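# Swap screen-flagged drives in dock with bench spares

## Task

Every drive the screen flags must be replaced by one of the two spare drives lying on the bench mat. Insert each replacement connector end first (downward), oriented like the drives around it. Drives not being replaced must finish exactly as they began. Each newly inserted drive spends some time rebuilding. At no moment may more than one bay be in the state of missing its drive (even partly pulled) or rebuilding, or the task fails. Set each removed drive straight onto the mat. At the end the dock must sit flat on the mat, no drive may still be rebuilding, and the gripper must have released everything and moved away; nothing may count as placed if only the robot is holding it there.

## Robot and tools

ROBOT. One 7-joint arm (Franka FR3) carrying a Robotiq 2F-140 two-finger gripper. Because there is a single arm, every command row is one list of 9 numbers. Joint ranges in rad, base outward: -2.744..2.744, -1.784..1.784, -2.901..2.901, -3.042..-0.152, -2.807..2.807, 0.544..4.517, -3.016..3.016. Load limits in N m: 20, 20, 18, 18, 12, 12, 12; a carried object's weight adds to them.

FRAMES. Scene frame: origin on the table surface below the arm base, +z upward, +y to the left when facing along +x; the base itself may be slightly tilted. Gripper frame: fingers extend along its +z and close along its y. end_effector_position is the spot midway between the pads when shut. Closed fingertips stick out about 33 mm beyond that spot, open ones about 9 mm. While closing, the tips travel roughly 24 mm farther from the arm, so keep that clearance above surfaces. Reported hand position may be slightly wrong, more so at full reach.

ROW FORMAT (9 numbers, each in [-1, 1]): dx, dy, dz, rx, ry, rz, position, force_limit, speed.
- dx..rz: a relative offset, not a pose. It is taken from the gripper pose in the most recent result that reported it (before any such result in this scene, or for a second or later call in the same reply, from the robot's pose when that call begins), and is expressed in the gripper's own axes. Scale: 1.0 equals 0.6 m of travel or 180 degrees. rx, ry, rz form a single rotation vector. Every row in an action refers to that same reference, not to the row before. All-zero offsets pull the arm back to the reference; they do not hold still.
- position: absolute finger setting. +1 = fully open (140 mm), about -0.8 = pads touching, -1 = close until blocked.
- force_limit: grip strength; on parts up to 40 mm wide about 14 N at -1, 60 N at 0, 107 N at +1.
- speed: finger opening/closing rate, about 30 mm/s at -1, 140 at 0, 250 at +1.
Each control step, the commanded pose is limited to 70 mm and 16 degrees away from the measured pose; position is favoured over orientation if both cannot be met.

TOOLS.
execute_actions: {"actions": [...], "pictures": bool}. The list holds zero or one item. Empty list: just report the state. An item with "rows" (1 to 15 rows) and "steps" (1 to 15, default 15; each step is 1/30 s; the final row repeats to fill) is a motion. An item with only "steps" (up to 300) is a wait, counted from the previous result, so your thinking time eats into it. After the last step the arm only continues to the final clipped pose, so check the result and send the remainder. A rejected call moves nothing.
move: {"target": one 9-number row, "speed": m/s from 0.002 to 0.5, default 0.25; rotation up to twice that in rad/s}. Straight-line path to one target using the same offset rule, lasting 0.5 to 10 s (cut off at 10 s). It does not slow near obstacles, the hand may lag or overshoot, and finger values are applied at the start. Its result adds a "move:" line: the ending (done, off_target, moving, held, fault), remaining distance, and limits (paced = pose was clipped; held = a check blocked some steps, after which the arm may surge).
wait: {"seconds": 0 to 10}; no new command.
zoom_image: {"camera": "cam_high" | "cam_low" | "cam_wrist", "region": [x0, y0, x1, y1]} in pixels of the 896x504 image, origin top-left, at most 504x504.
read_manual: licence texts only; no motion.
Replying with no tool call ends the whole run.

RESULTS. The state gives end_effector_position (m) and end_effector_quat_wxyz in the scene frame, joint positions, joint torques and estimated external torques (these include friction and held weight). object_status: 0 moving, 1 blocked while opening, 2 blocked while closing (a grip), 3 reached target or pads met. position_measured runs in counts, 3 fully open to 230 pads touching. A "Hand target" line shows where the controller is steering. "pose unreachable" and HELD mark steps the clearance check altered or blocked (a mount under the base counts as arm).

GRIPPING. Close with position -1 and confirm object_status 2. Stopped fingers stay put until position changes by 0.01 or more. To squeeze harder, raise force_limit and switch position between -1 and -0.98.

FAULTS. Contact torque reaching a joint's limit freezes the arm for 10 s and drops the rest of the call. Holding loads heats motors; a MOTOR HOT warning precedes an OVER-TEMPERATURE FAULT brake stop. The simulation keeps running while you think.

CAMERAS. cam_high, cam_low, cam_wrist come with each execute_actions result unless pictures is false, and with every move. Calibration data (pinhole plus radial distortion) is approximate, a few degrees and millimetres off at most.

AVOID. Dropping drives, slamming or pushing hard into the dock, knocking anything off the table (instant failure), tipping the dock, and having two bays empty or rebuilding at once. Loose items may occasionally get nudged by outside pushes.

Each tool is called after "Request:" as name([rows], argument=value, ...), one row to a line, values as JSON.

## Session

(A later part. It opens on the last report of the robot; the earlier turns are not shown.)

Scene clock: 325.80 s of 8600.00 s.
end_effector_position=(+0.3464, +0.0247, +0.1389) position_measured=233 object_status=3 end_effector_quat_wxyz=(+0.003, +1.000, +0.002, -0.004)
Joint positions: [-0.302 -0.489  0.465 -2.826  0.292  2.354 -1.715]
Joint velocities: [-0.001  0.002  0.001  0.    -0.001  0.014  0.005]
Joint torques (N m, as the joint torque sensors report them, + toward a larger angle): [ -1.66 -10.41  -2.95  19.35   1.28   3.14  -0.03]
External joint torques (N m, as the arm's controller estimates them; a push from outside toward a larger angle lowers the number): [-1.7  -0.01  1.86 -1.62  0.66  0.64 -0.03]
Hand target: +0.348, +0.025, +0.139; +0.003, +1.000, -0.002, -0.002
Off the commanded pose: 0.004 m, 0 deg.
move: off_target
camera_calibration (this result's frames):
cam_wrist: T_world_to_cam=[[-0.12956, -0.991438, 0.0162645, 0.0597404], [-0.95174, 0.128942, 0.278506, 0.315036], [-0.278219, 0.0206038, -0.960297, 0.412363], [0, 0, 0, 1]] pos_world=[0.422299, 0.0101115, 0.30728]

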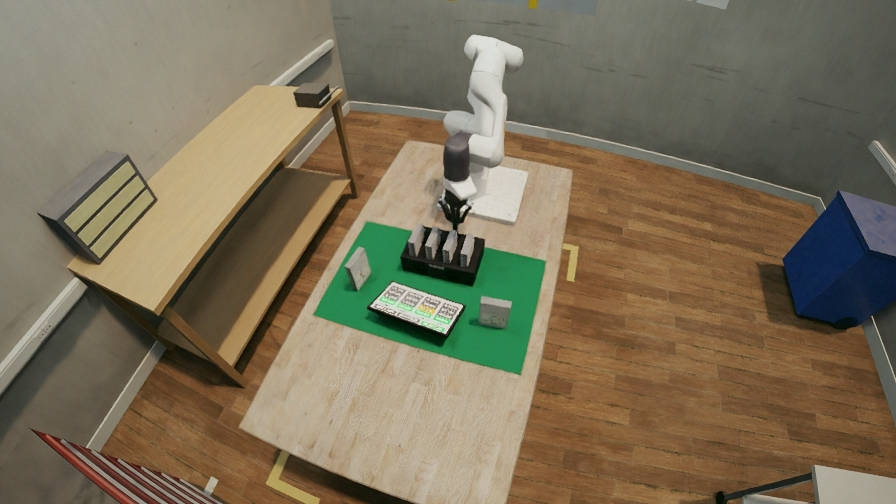

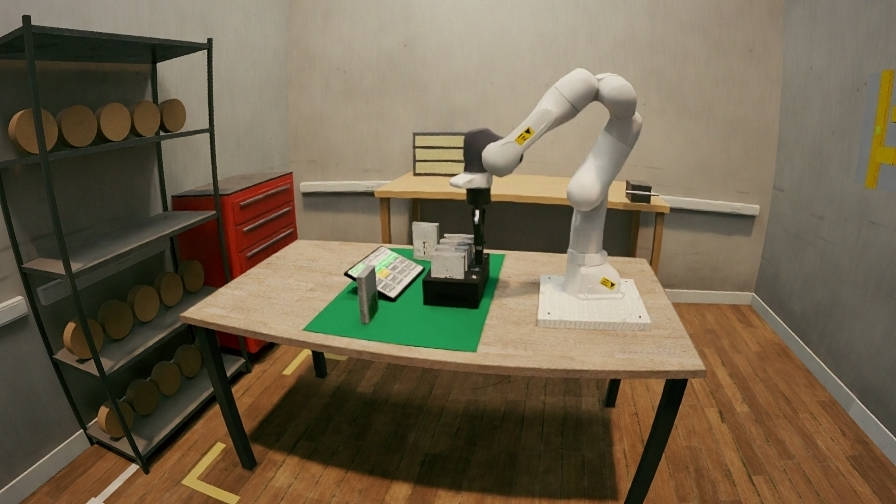

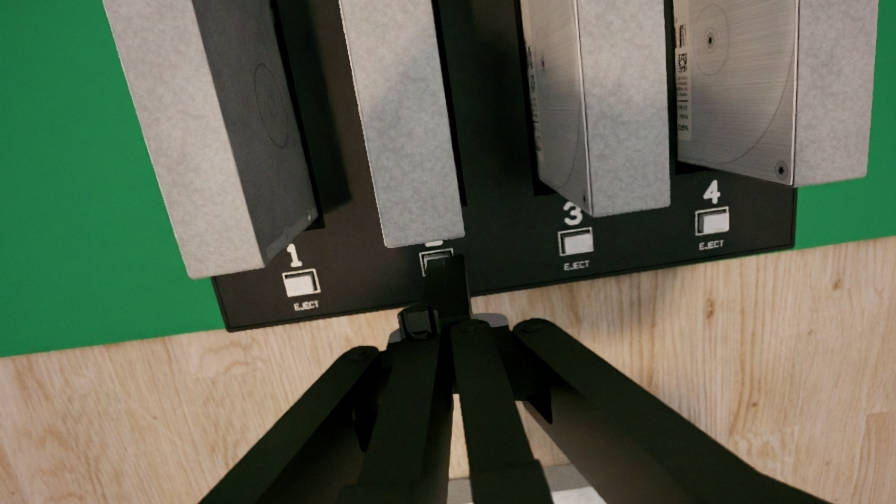

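Request:
move(target=[0.006,-0.008,0.038,0,0,0,-1,0,0], speed=0.01)

Request:
move(target=[0,0,-0.19,0,0,0,-1,0,0], speed=0.1)

Scene clock: 331.90 s of 8600.00 s.
end_effector_position=(+0.3480, +0.0279, +0.1216) position_measured=233 object_status=3 end_effector_quat_wxyz=(+0.004, +1.000, +0.005, -0.006)
Joint positions: [-0.316 -0.433  0.497 -2.833  0.292  2.414 -1.706]
Joint velocities: [-0.005  0.     0.008  0.001 -0.001 -0.    -0.001]
Joint torques (N m, as the joint torque sensors report them, + toward a larger angle): [-1.42 -1.96 -0.48 15.85  1.19  6.41  0.21]
External joint torques (N m, as the arm's controller estimates them; a push from outside toward a larger angle lowers the number): [-1.51  9.27  4.04 -4.32  0.61  3.94  0.21]
Hand target: +0.349, +0.029, +0.116; +0.003, +1.000, +0.002, -0.004
Off the commanded pose: 0.006 m, 0 deg.
move: off_target
camera_calibration (this result's frames):
cam_wrist: T_world_to_cam=[[-0.12443, -0.992041, 0.0192587, 0.0612219], [-0.951006, 0.124774, 0.282875, 0.320306], [-0.283026, 0.0168829, -0.958964, 0.397691], [0, 0, 0, 1]] pos_world=[0.424788, 0.0140546, 0.289586]

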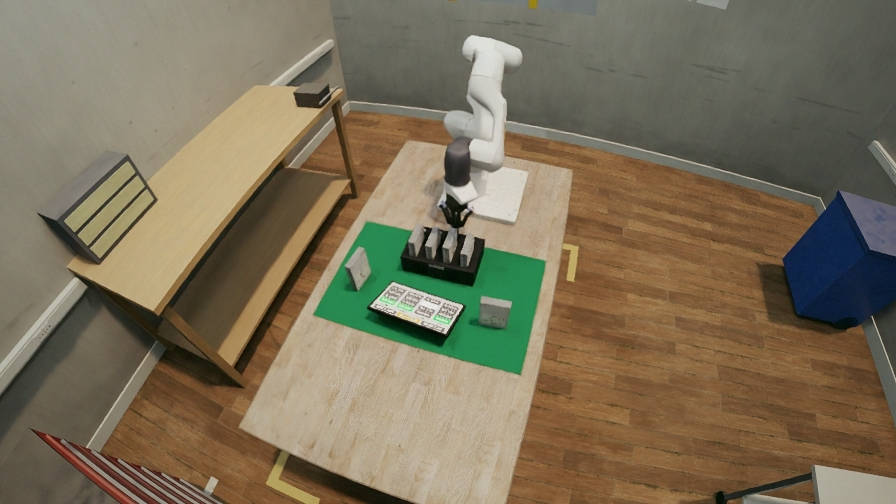

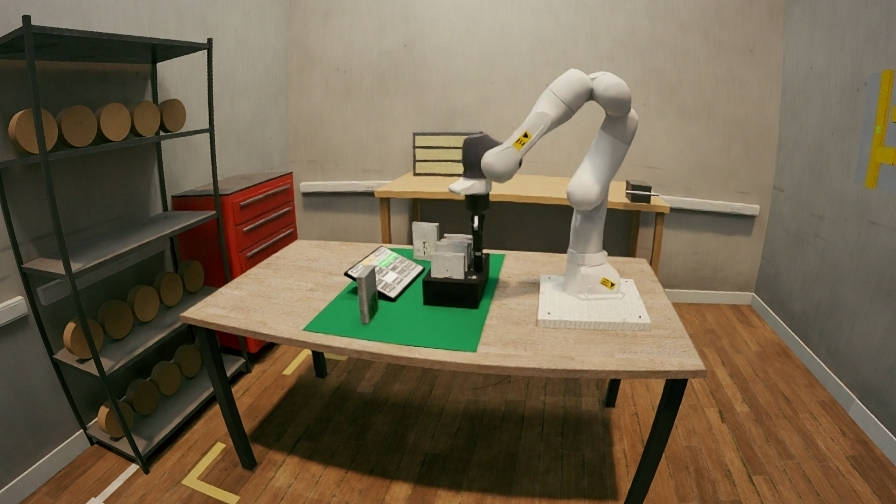

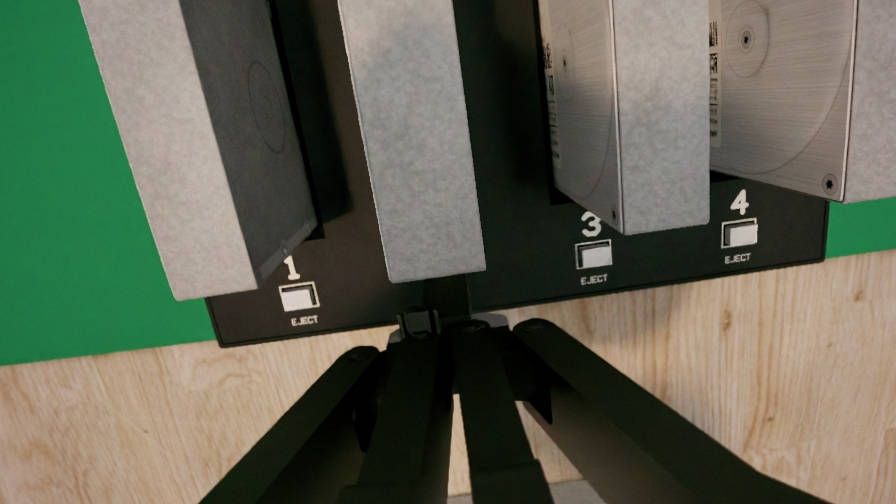

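Scene clock: 333.67 s of 8600.00 s.
end_effector_position=(+0.3517, +0.0324, +0.2351) position_measured=233 object_status=3 end_effector_quat_wxyz=(+0.001, +1.000, +0.003, -0.004)
Joint positions: [-0.295 -0.645  0.407 -2.666  0.266  2.04  -1.709]
Joint velocities: [ 0.    -0.001  0.    -0.    -0.    -0.01  -0.002]
Joint torques (N m, as the joint torque sensors report them, + toward a larger angle): [ 0.59 -8.71 -8.   22.32 -0.1   1.88 -0.69]
External joint torques (N m, as the arm's controller estimates them; a push from outside toward a larger angle lowers the number): [ 0.56 -0.81 -1.79 -1.03 -0.89 -0.62 -0.69]
Hand target: +0.351, +0.032, +0.236; +0.001, +1.000, +0.008, -0.006
Off the commanded pose: 0.004 m, 0 deg.
move: off_target
camera_calibration (this result's frames):
cam_wrist: T_world_to_cam=[[-0.127161, -0.991807, 0.0121651, 0.0666165], [-0.951847, 0.125469, 0.279724, 0.29219], [-0.278959, 0.0239908, -0.960003, 0.506118], [0, 0, 0, 1]] pos_world=[0.427777, 0.0172679, 0.403332]

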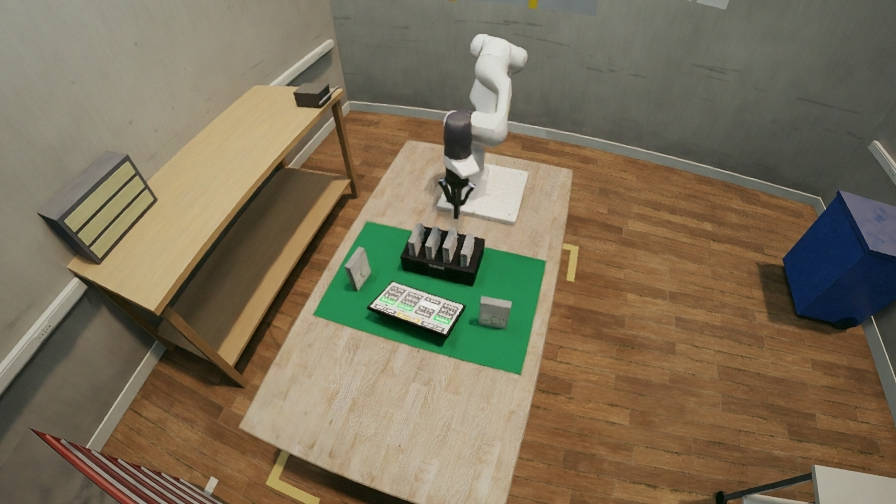

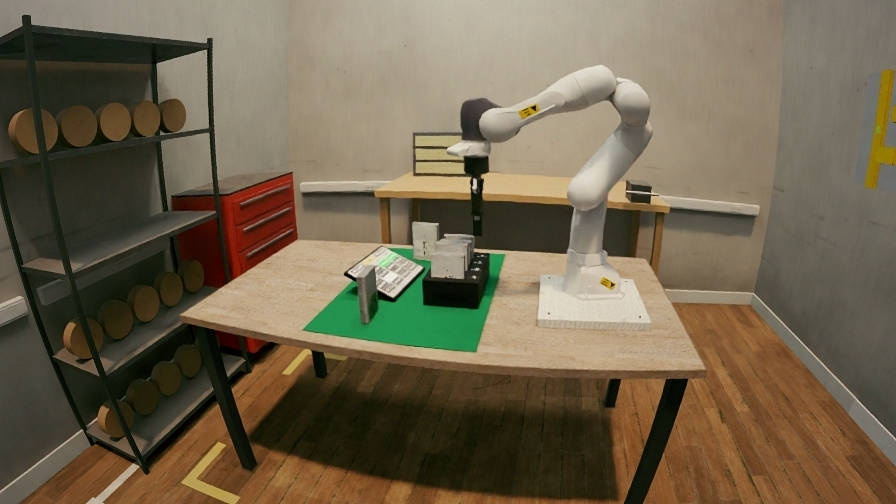

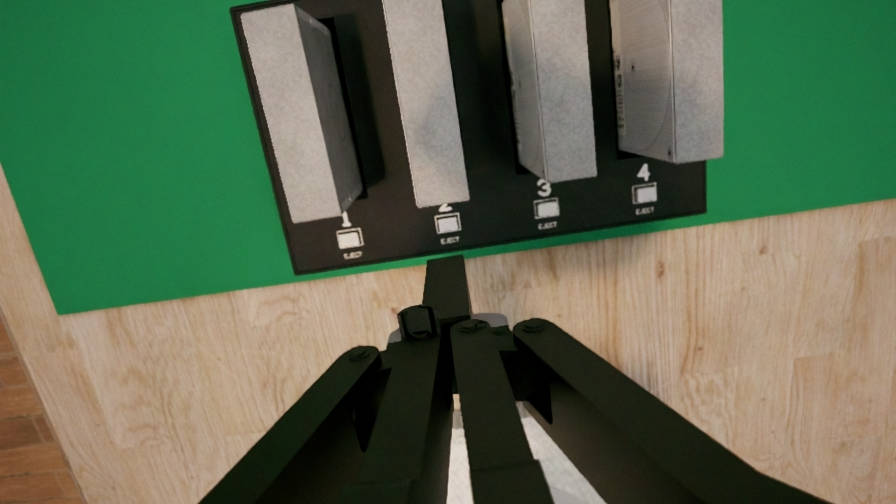

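Request:
move(target=[0.134,0.005,0.03,0,0.003,0,-0.22,0.2,0], speed=0.1)

Scene clock: 336.97 s of 8600.00 s.
end_effector_position=(+0.4297, +0.0286, +0.2154) position_measured=157 object_status=3 end_effector_quat_wxyz=(+0.000, +1.000, +0.006, -0.002)
Joint positions: [-0.399 -0.355  0.494 -2.491  0.197  2.164 -1.67 ]
Joint velocities: [-0.007  0.     0.005  0.     0.001  0.005  0.011]
Joint torques (N m, as the joint torque sensors report them, + toward a larger angle): [ -1.5  -15.84  -3.62  22.6   -0.17   3.01   0.1 ]
External joint torques (N m, as the arm's controller estimates them; a push from outside toward a larger angle lowers the number): [-1.55 -0.27  1.11 -0.36 -0.9   0.51  0.1 ]
Hand target: +0.432, +0.028, +0.216; +0.002, +1.000, +0.002, +0.000
Off the commanded pose: 0.003 m, 0 deg.
move: done
camera_calibration (this result's frames):
cam_wrist: T_world_to_cam=[[-0.12235, -0.99243, 0.0106359, 0.0712368], [-0.953605, 0.12052, 0.275884, 0.374164], [-0.275078, 0.023612, -0.961132, 0.507618], [0, 0, 0, 1]] pos_world=[0.505155, 0.0136173, 0.383904]

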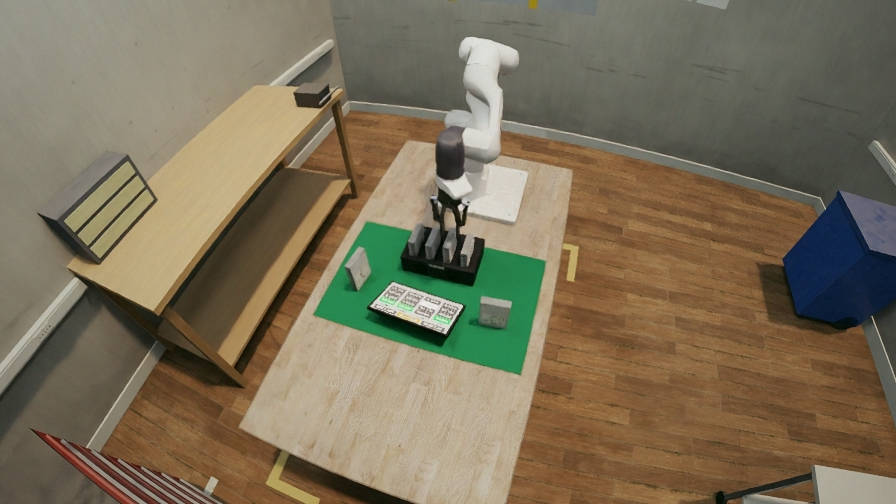

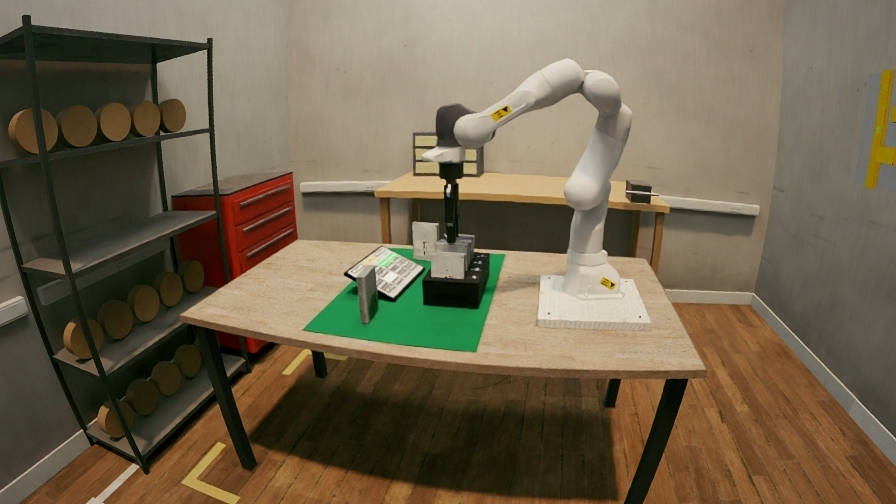

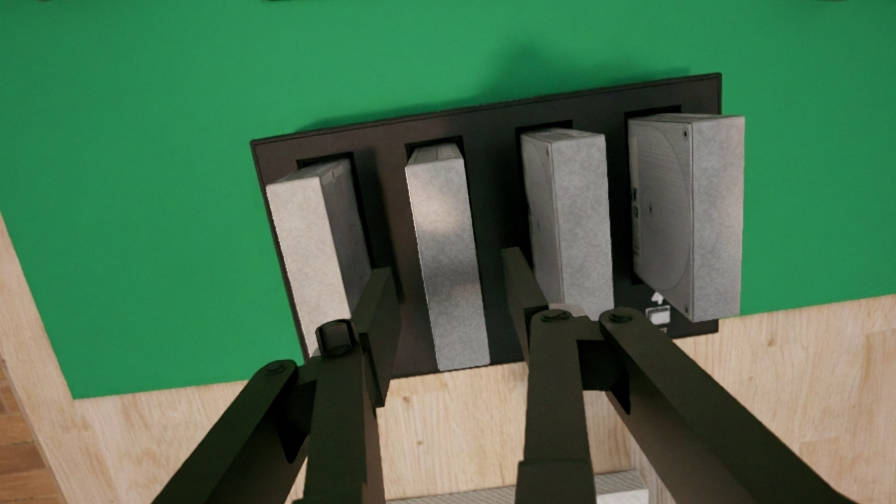

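Request:
move(target=[0.003,0,0.083,0,0,0,-0.22,0.2,0], speed=0.04)

Request:
move(target=[0,0,0,0,0,0,-1,0.2,-0.5])

Request:
move(target=[0,0,-0.3,0,0,0,-1,0.2,-0.5], speed=0.05)

Scene clock: 342.60 s of 8600.00 s.
end_effector_position=(+0.4298, +0.0278, +0.1660) position_measured=157 object_status=3 end_effector_quat_wxyz=(-0.000, +1.000, +0.008, -0.004)
Joint positions: [-0.413 -0.267  0.524 -2.552  0.178  2.306 -1.655]
Joint velocities: [-0.001 -0.001  0.     0.001 -0.001  0.011  0.005]
Joint torques (N m, as the joint torque sensors report them, + toward a larger angle): [ -1.93 -16.5   -2.16  20.11  -0.31   3.33  -0.02]
External joint torques (N m, as the arm's controller estimates them; a push from outside toward a larger angle lowers the number): [-2.01  0.66  1.46 -1.81 -0.95  0.82 -0.02]
Hand target: +0.431, +0.027, +0.165; +0.001, +1.000, +0.005, -0.002
Off the commanded pose: 0.002 m, 0 deg.
move: done
camera_calibration (this result's frames):
cam_wrist: T_world_to_cam=[[-0.118908, -0.992856, 0.00986587, 0.0697147], [-0.952972, 0.11691, 0.279601, 0.38713], [-0.278757, 0.0238451, -0.960065, 0.461597], [0, 0, 0, 1]] pos_world=[0.505887, 0.0129505, 0.334234]

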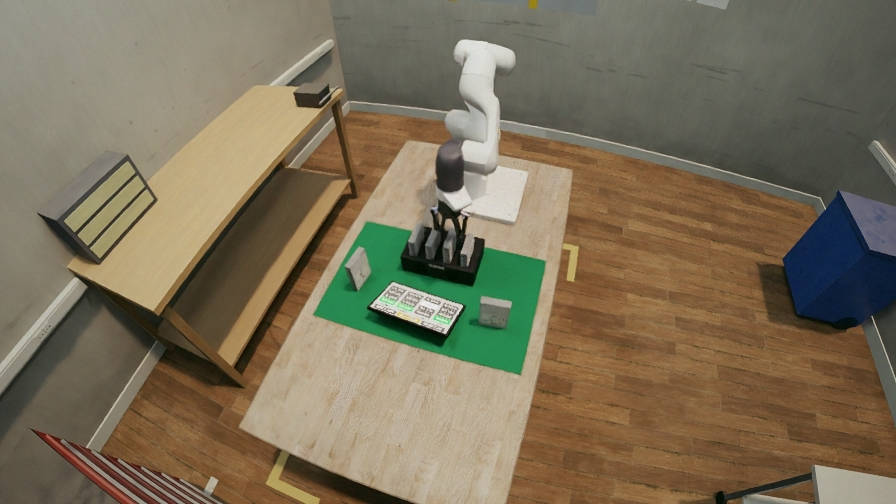

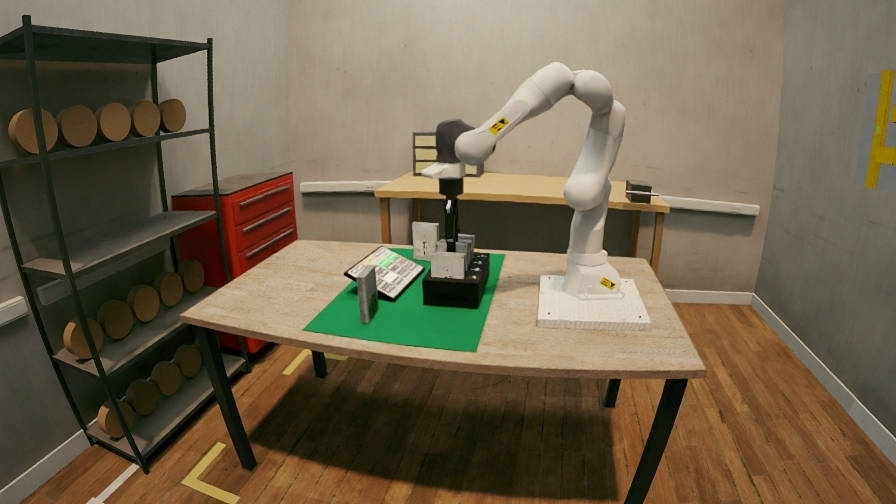

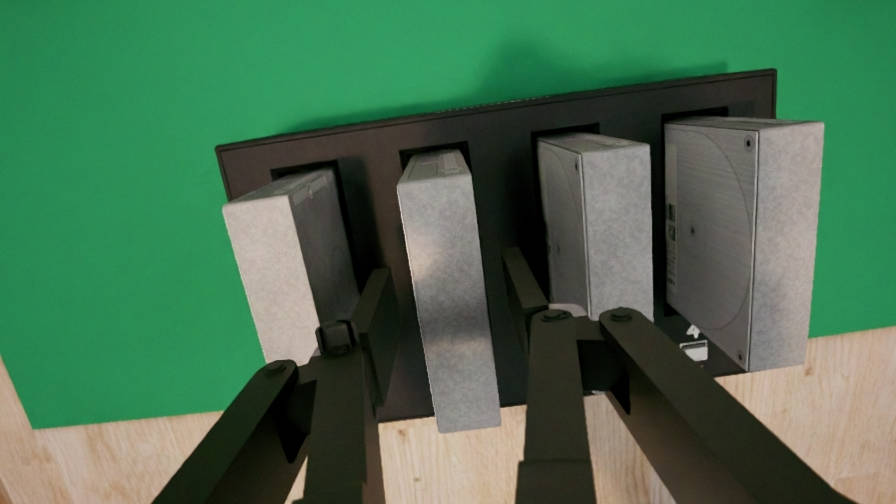

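Scene clock: 343.10 s of 8600.00 s.
end_effector_position=(+0.4300, +0.0279, +0.1662) position_measured=195 object_status=2 end_effector_quat_wxyz=(-0.000, +1.000, +0.008, -0.004)
Joint positions: [-0.413 -0.267  0.524 -2.552  0.178  2.306 -1.655]
Joint velocities: [-0.001  0.001 -0.002 -0.001  0.    -0.001 -0.   ]
Joint torques (N m, as the joint torque sensors report them, + toward a larger angle): [ -0.24 -16.94  -4.2   20.65   0.48   2.51  -0.23]
External joint torques (N m, as the arm's controller estimates them; a push from outside toward a larger angle lowers the number): [-0.16  0.01 -0.44 -1.1  -0.17  0.02 -0.23]
Hand target: +0.430, +0.028, +0.166; -0.000, +1.000, +0.008, -0.004
Off the commanded pose: 0.000 m, 0 deg.
move: done
camera_calibration (this result's frames):
cam_wrist: T_world_to_cam=[[-0.118911, -0.992857, 0.00976977, 0.0698084], [-0.953097, 0.116896, 0.27918, 0.387382], [-0.278328, 0.0238859, -0.960189, 0.461646], [0, 0, 0, 1]] pos_world=[0.506002, 0.0129996, 0.334436]

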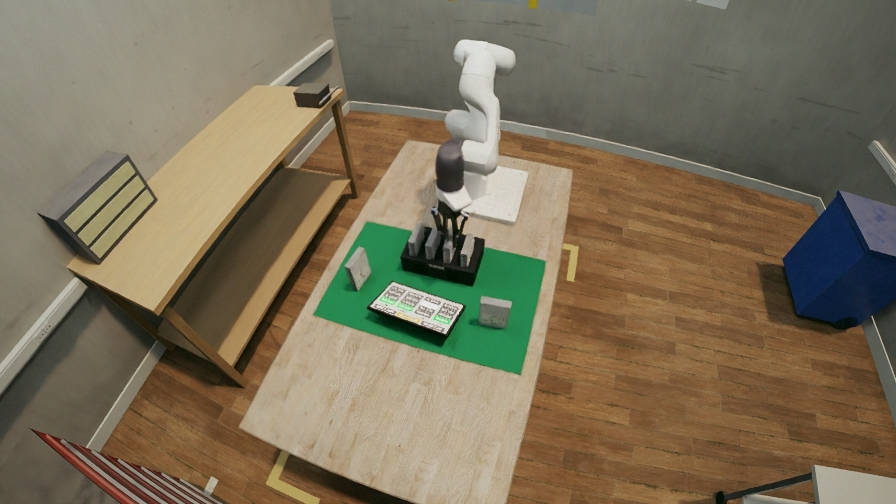

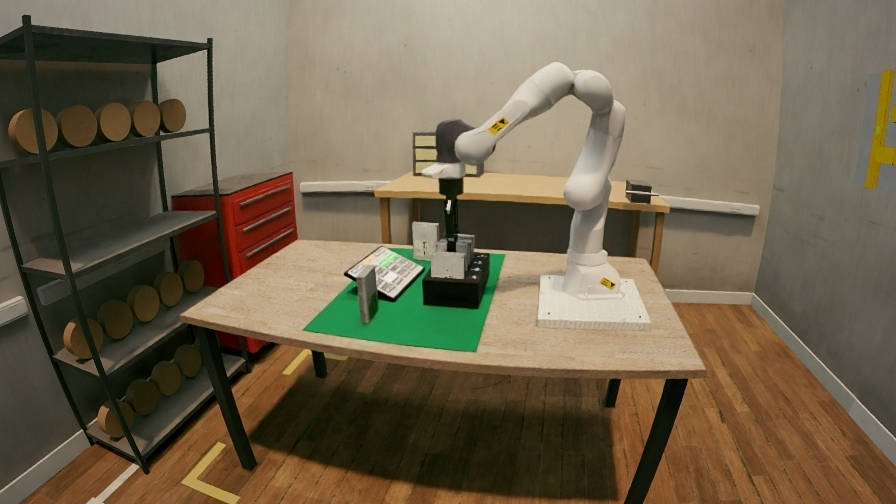

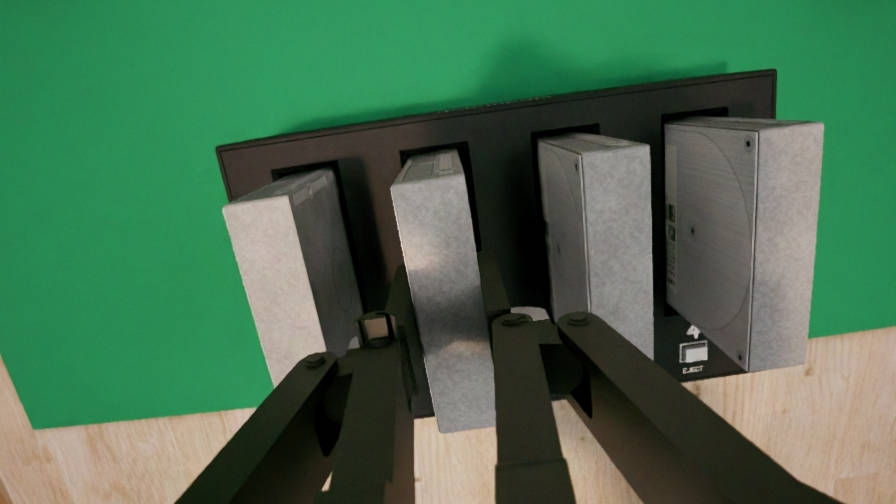

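Scene clock: 347.13 s of 8600.00 s.
end_effector_position=(+0.4313, +0.0339, +0.3417) position_measured=195 object_status=2 end_effector_quat_wxyz=(-0.005, +1.000, +0.009, -0.007)
Joint positions: [-0.392 -0.436  0.431 -2.228  0.19   1.81  -1.679]
Joint velocities: [-0.002  0.     0.002  0.    -0.001 -0.012  0.001]
Joint torques (N m, as the joint torque sensors report them, + toward a larger angle): [ -1.2  -17.45  -8.51  26.51  -0.04   2.45  -0.57]
External joint torques (N m, as the arm's controller estimates them; a push from outside toward a larger angle lowers the number): [-1.21 -3.34 -2.86  2.44 -0.9  -0.04 -0.57]
Hand target: +0.433, +0.032, +0.347; -0.003, +1.000, +0.011, -0.003
Off the commanded pose: 0.008 m, 1 deg.
move: off_target
camera_calibration (this result's frames):
cam_wrist: T_world_to_cam=[[-0.115318, -0.993327, 0.00164288, 0.0754301], [-0.951453, 0.110932, 0.287108, 0.335772], [-0.285374, 0.0315456, -0.957897, 0.632388], [0, 0, 0, 1]] pos_world=[0.508637, 0.01773, 0.509236]

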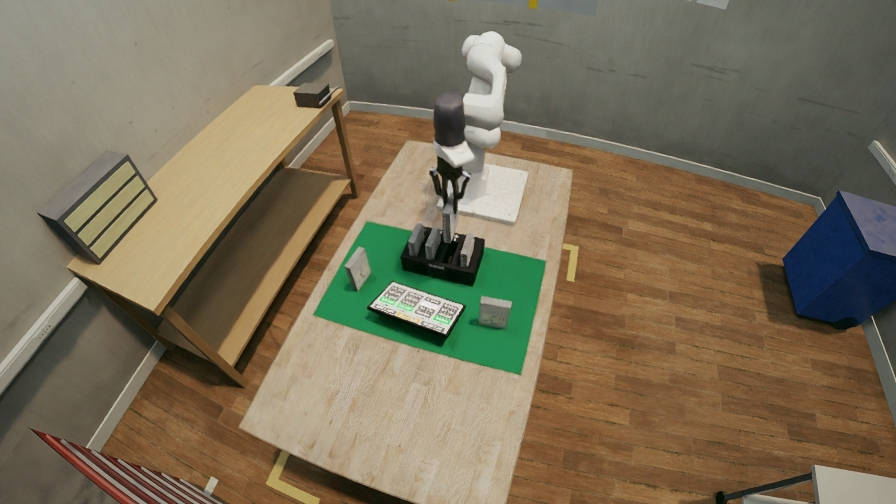

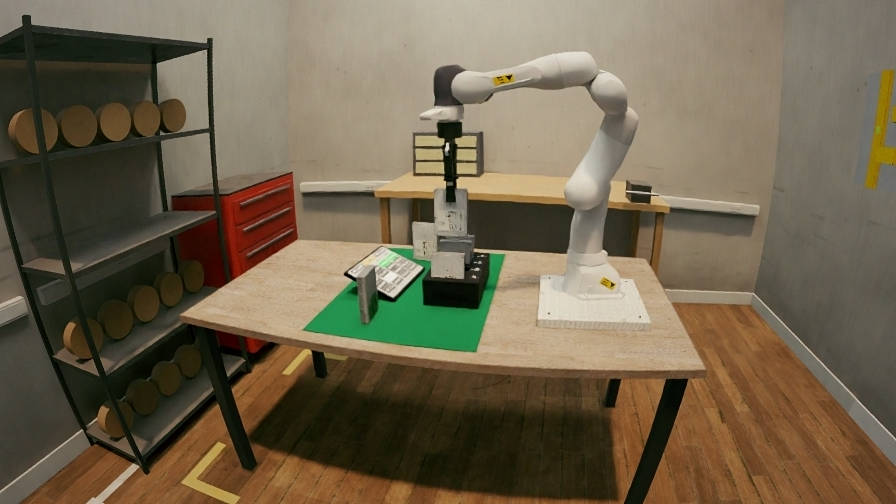

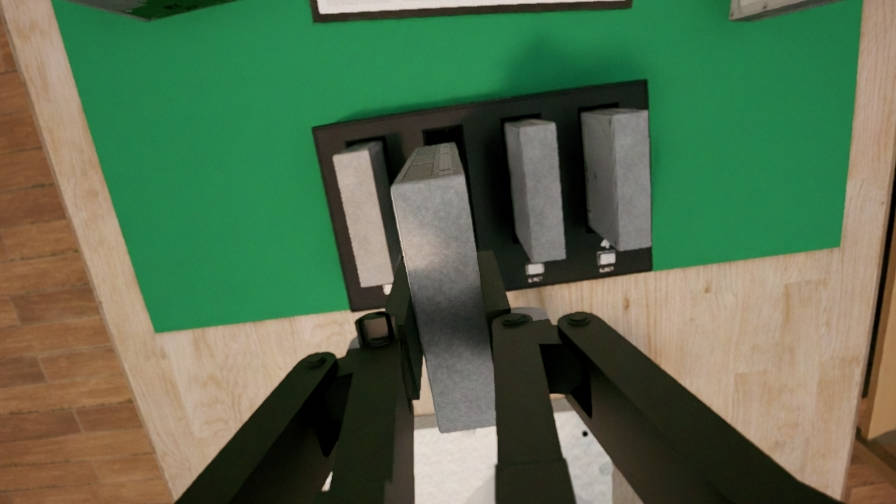

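Request:
move(target=[0.05,-0.36,0,0,0,0.5,-1,0.2,-0.5], speed=0.2)

Request:
move(target=[0,0,0.28,0,0,0,-1,0.2,-0.5], speed=0.1)

Scene clock: 357.70 s of 8600.00 s.
end_effector_position=(+0.4575, +0.2513, +0.3418) position_measured=195 object_status=2 end_effector_quat_wxyz=(+0.000, +0.722, -0.692, -0.007)
Joint positions: [-1.13  -0.854  1.215 -1.906  0.791  1.529 -0.128]
Joint velocities: [-0.002 -0.005  0.     0.001  0.003 -0.007  0.024]
Joint torques (N m, as the joint torque sensors report them, + toward a larger angle): [ -1.94  17.86 -26.39  18.19   1.61   2.44   0.06]
External joint torques (N m, as the arm's controller estimates them; a push from outside toward a larger angle lowers the number): [-2.11  0.31 -3.67  1.65  0.79 -0.03  0.06]
Hand target: +0.459, +0.252, +0.344; -0.002, +0.716, -0.698, -0.006
Off the commanded pose: 0.002 m, 1 deg.
move: done
camera_calibration (this result's frames):
cam_wrist: T_world_to_cam=[[-0.995469, 0.0927283, 0.0210276, 0.417507], [0.094903, 0.955404, 0.279638, -0.351883], [0.00584056, 0.280367, -0.959875, 0.438], [0, 0, 0, 1]] pos_world=[0.446452, 0.174675, 0.510046]

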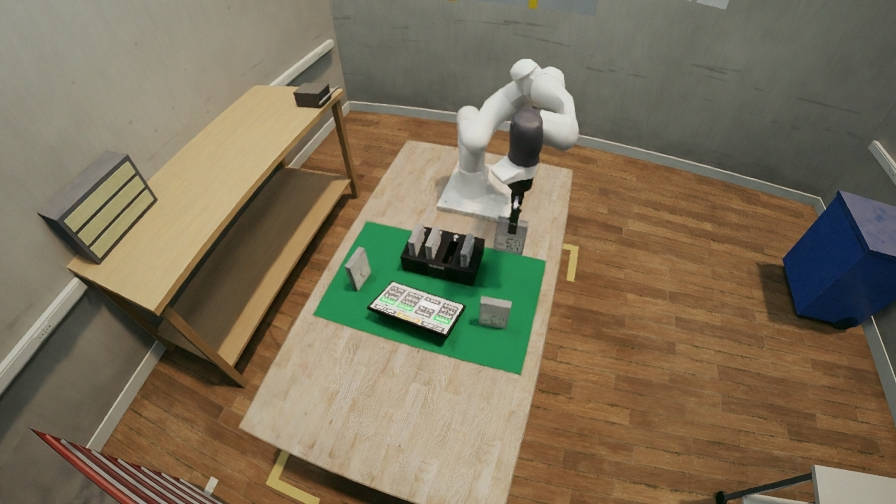

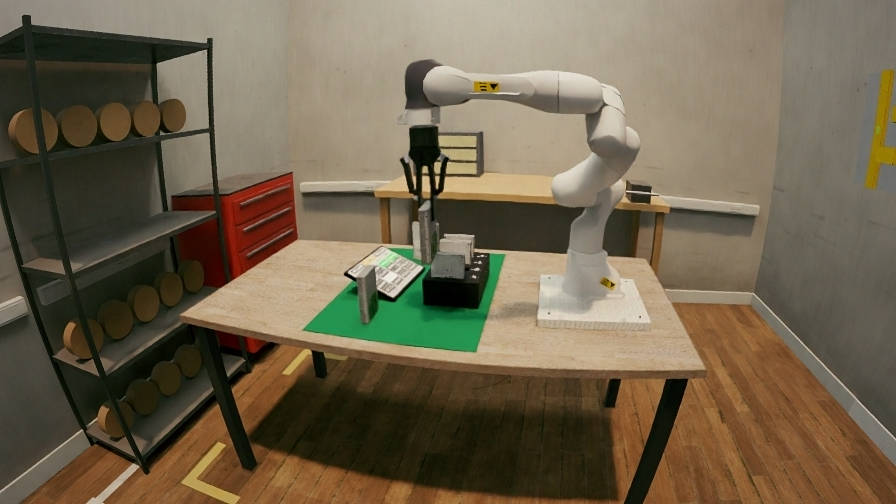

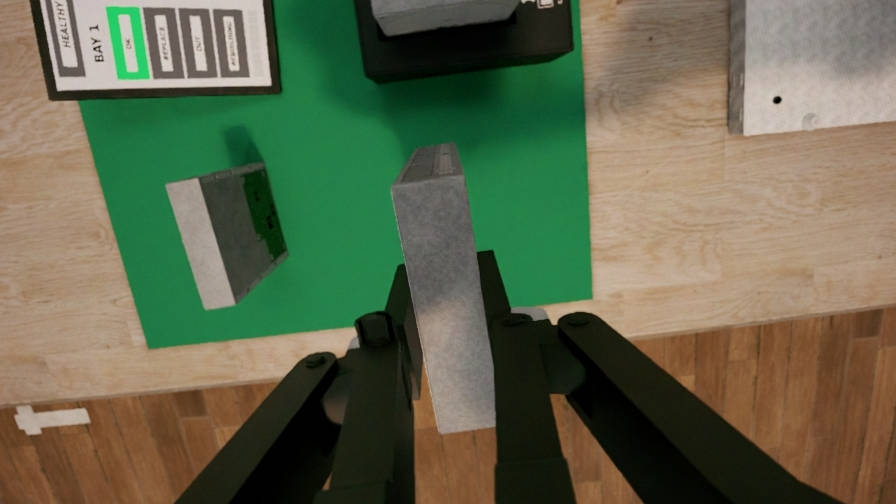

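Scene clock: 359.90 s of 8600.00 s.
end_effector_position=(+0.4501, +0.2501, +0.1723) position_measured=195 object_status=2 end_effector_quat_wxyz=(+0.005, +0.718, -0.696, -0.009)
Joint positions: [-1.141 -0.956  1.468 -2.182  1.001  1.817 -0.211]
Joint velocities: [-0.     0.     0.003  0.001  0.002  0.012 -0.012]
Joint torques (N m, as the joint torque sensors report them, + toward a larger angle): [ -1.98  20.6  -26.91  13.69   1.46   3.65  -0.7 ]
External joint torques (N m, as the arm's controller estimates them; a push from outside toward a larger angle lowers the number): [-2.17  0.82 -1.87 -0.45  0.68  1.2  -0.7 ]
Hand target: +0.455, +0.250, +0.174; +0.000, +0.720, -0.694, -0.006
Off the commanded pose: 0.006 m, 1 deg.
move: off_target
camera_calibration (this result's frames):
cam_wrist: T_world_to_cam=[[-0.994131, 0.103798, 0.0304745, 0.408903], [0.108177, 0.955396, 0.274801, -0.307759], [-0.000591471, 0.276485, -0.961018, 0.279756], [0, 0, 0, 1]] pos_world=[0.439961, 0.17424, 0.340962]

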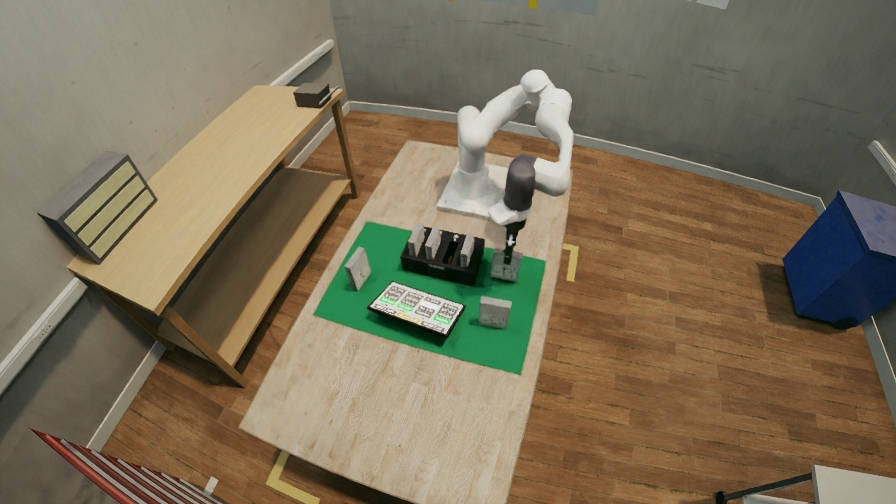

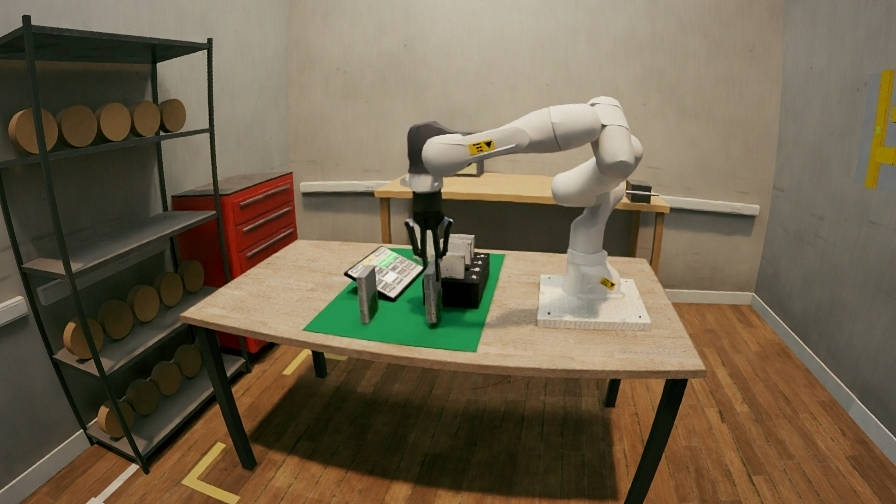

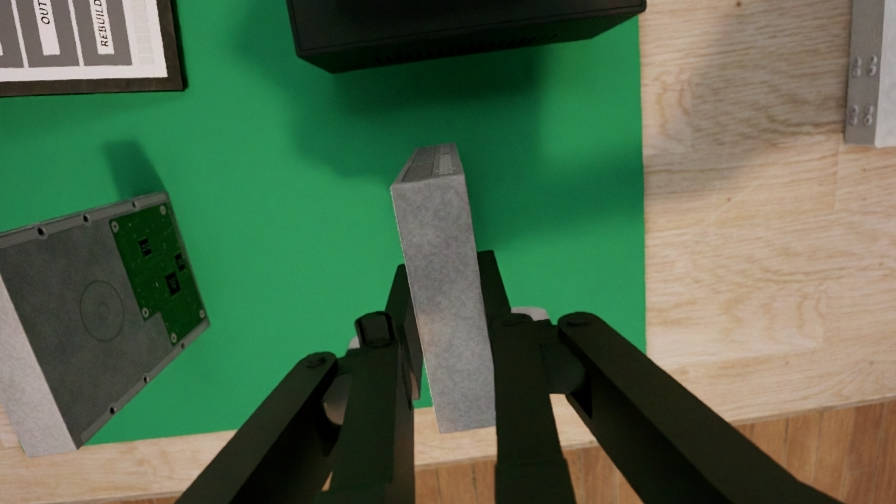

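Request:
move(target=[0,-0.01,0.05,0.009,0,0,-1,0.2,-0.5], speed=0.012)

Scene clock: 365.10 s of 8600.00 s.
end_effector_position=(+0.4508, +0.2484, +0.1485) position_measured=195 object_status=2 end_effector_quat_wxyz=(+0.000, +0.717, -0.697, -0.005)
Joint positions: [-1.148 -0.978  1.51  -2.215  1.052  1.864 -0.233]
Joint velocities: [ 0.    -0.004 -0.001 -0.001  0.006  0.001 -0.008]
Joint torques (N m, as the joint torque sensors report them, + toward a larger angle): [ -2.29  16.5  -16.78  10.32   5.16   6.11  -0.32]
External joint torques (N m, as the arm's controller estimates them; a push from outside toward a larger angle lowers the number): [-2.42 -3.78  8.52 -2.97  4.37  3.64 -0.32]
Hand target: +0.455, +0.250, +0.143; -0.005, +0.718, -0.696, +0.001
Off the commanded pose: 0.008 m, 1 deg.
move: off_target
camera_calibration (this result's frames):
cam_wrist: T_world_to_cam=[[-0.994305, 0.105071, 0.0178518, 0.412078], [0.105885, 0.954857, 0.277555, -0.29889], [0.0121169, 0.277864, -0.960544, 0.251257], [0, 0, 0, 1]] pos_world=[0.438334, 0.172284, 0.316945]

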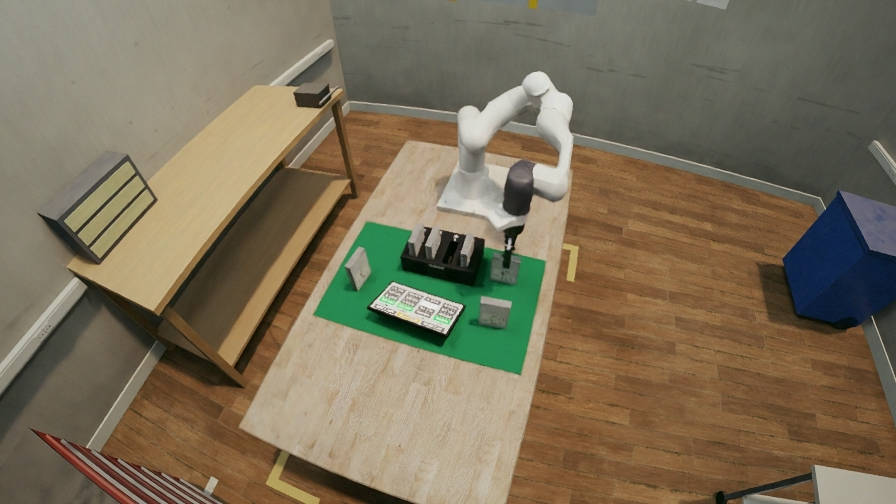

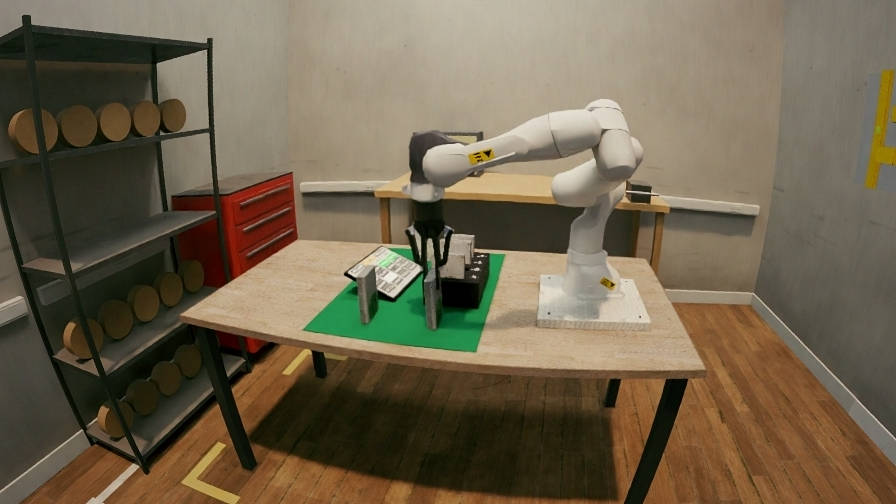

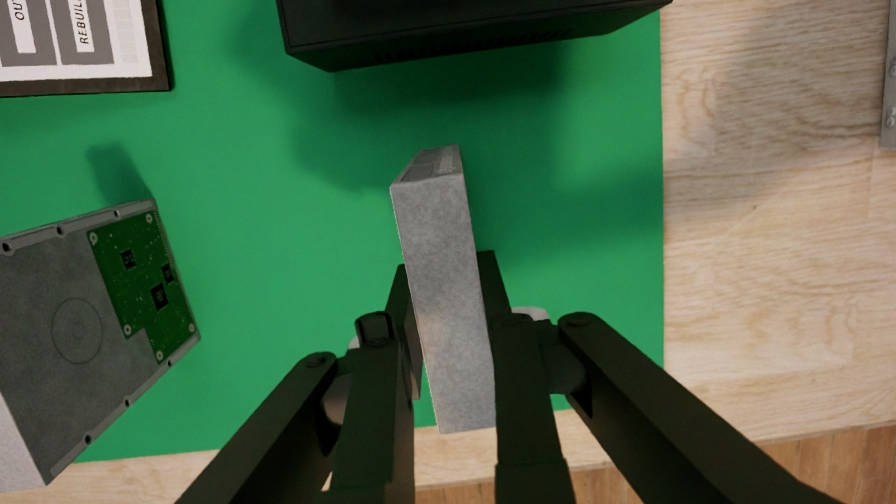

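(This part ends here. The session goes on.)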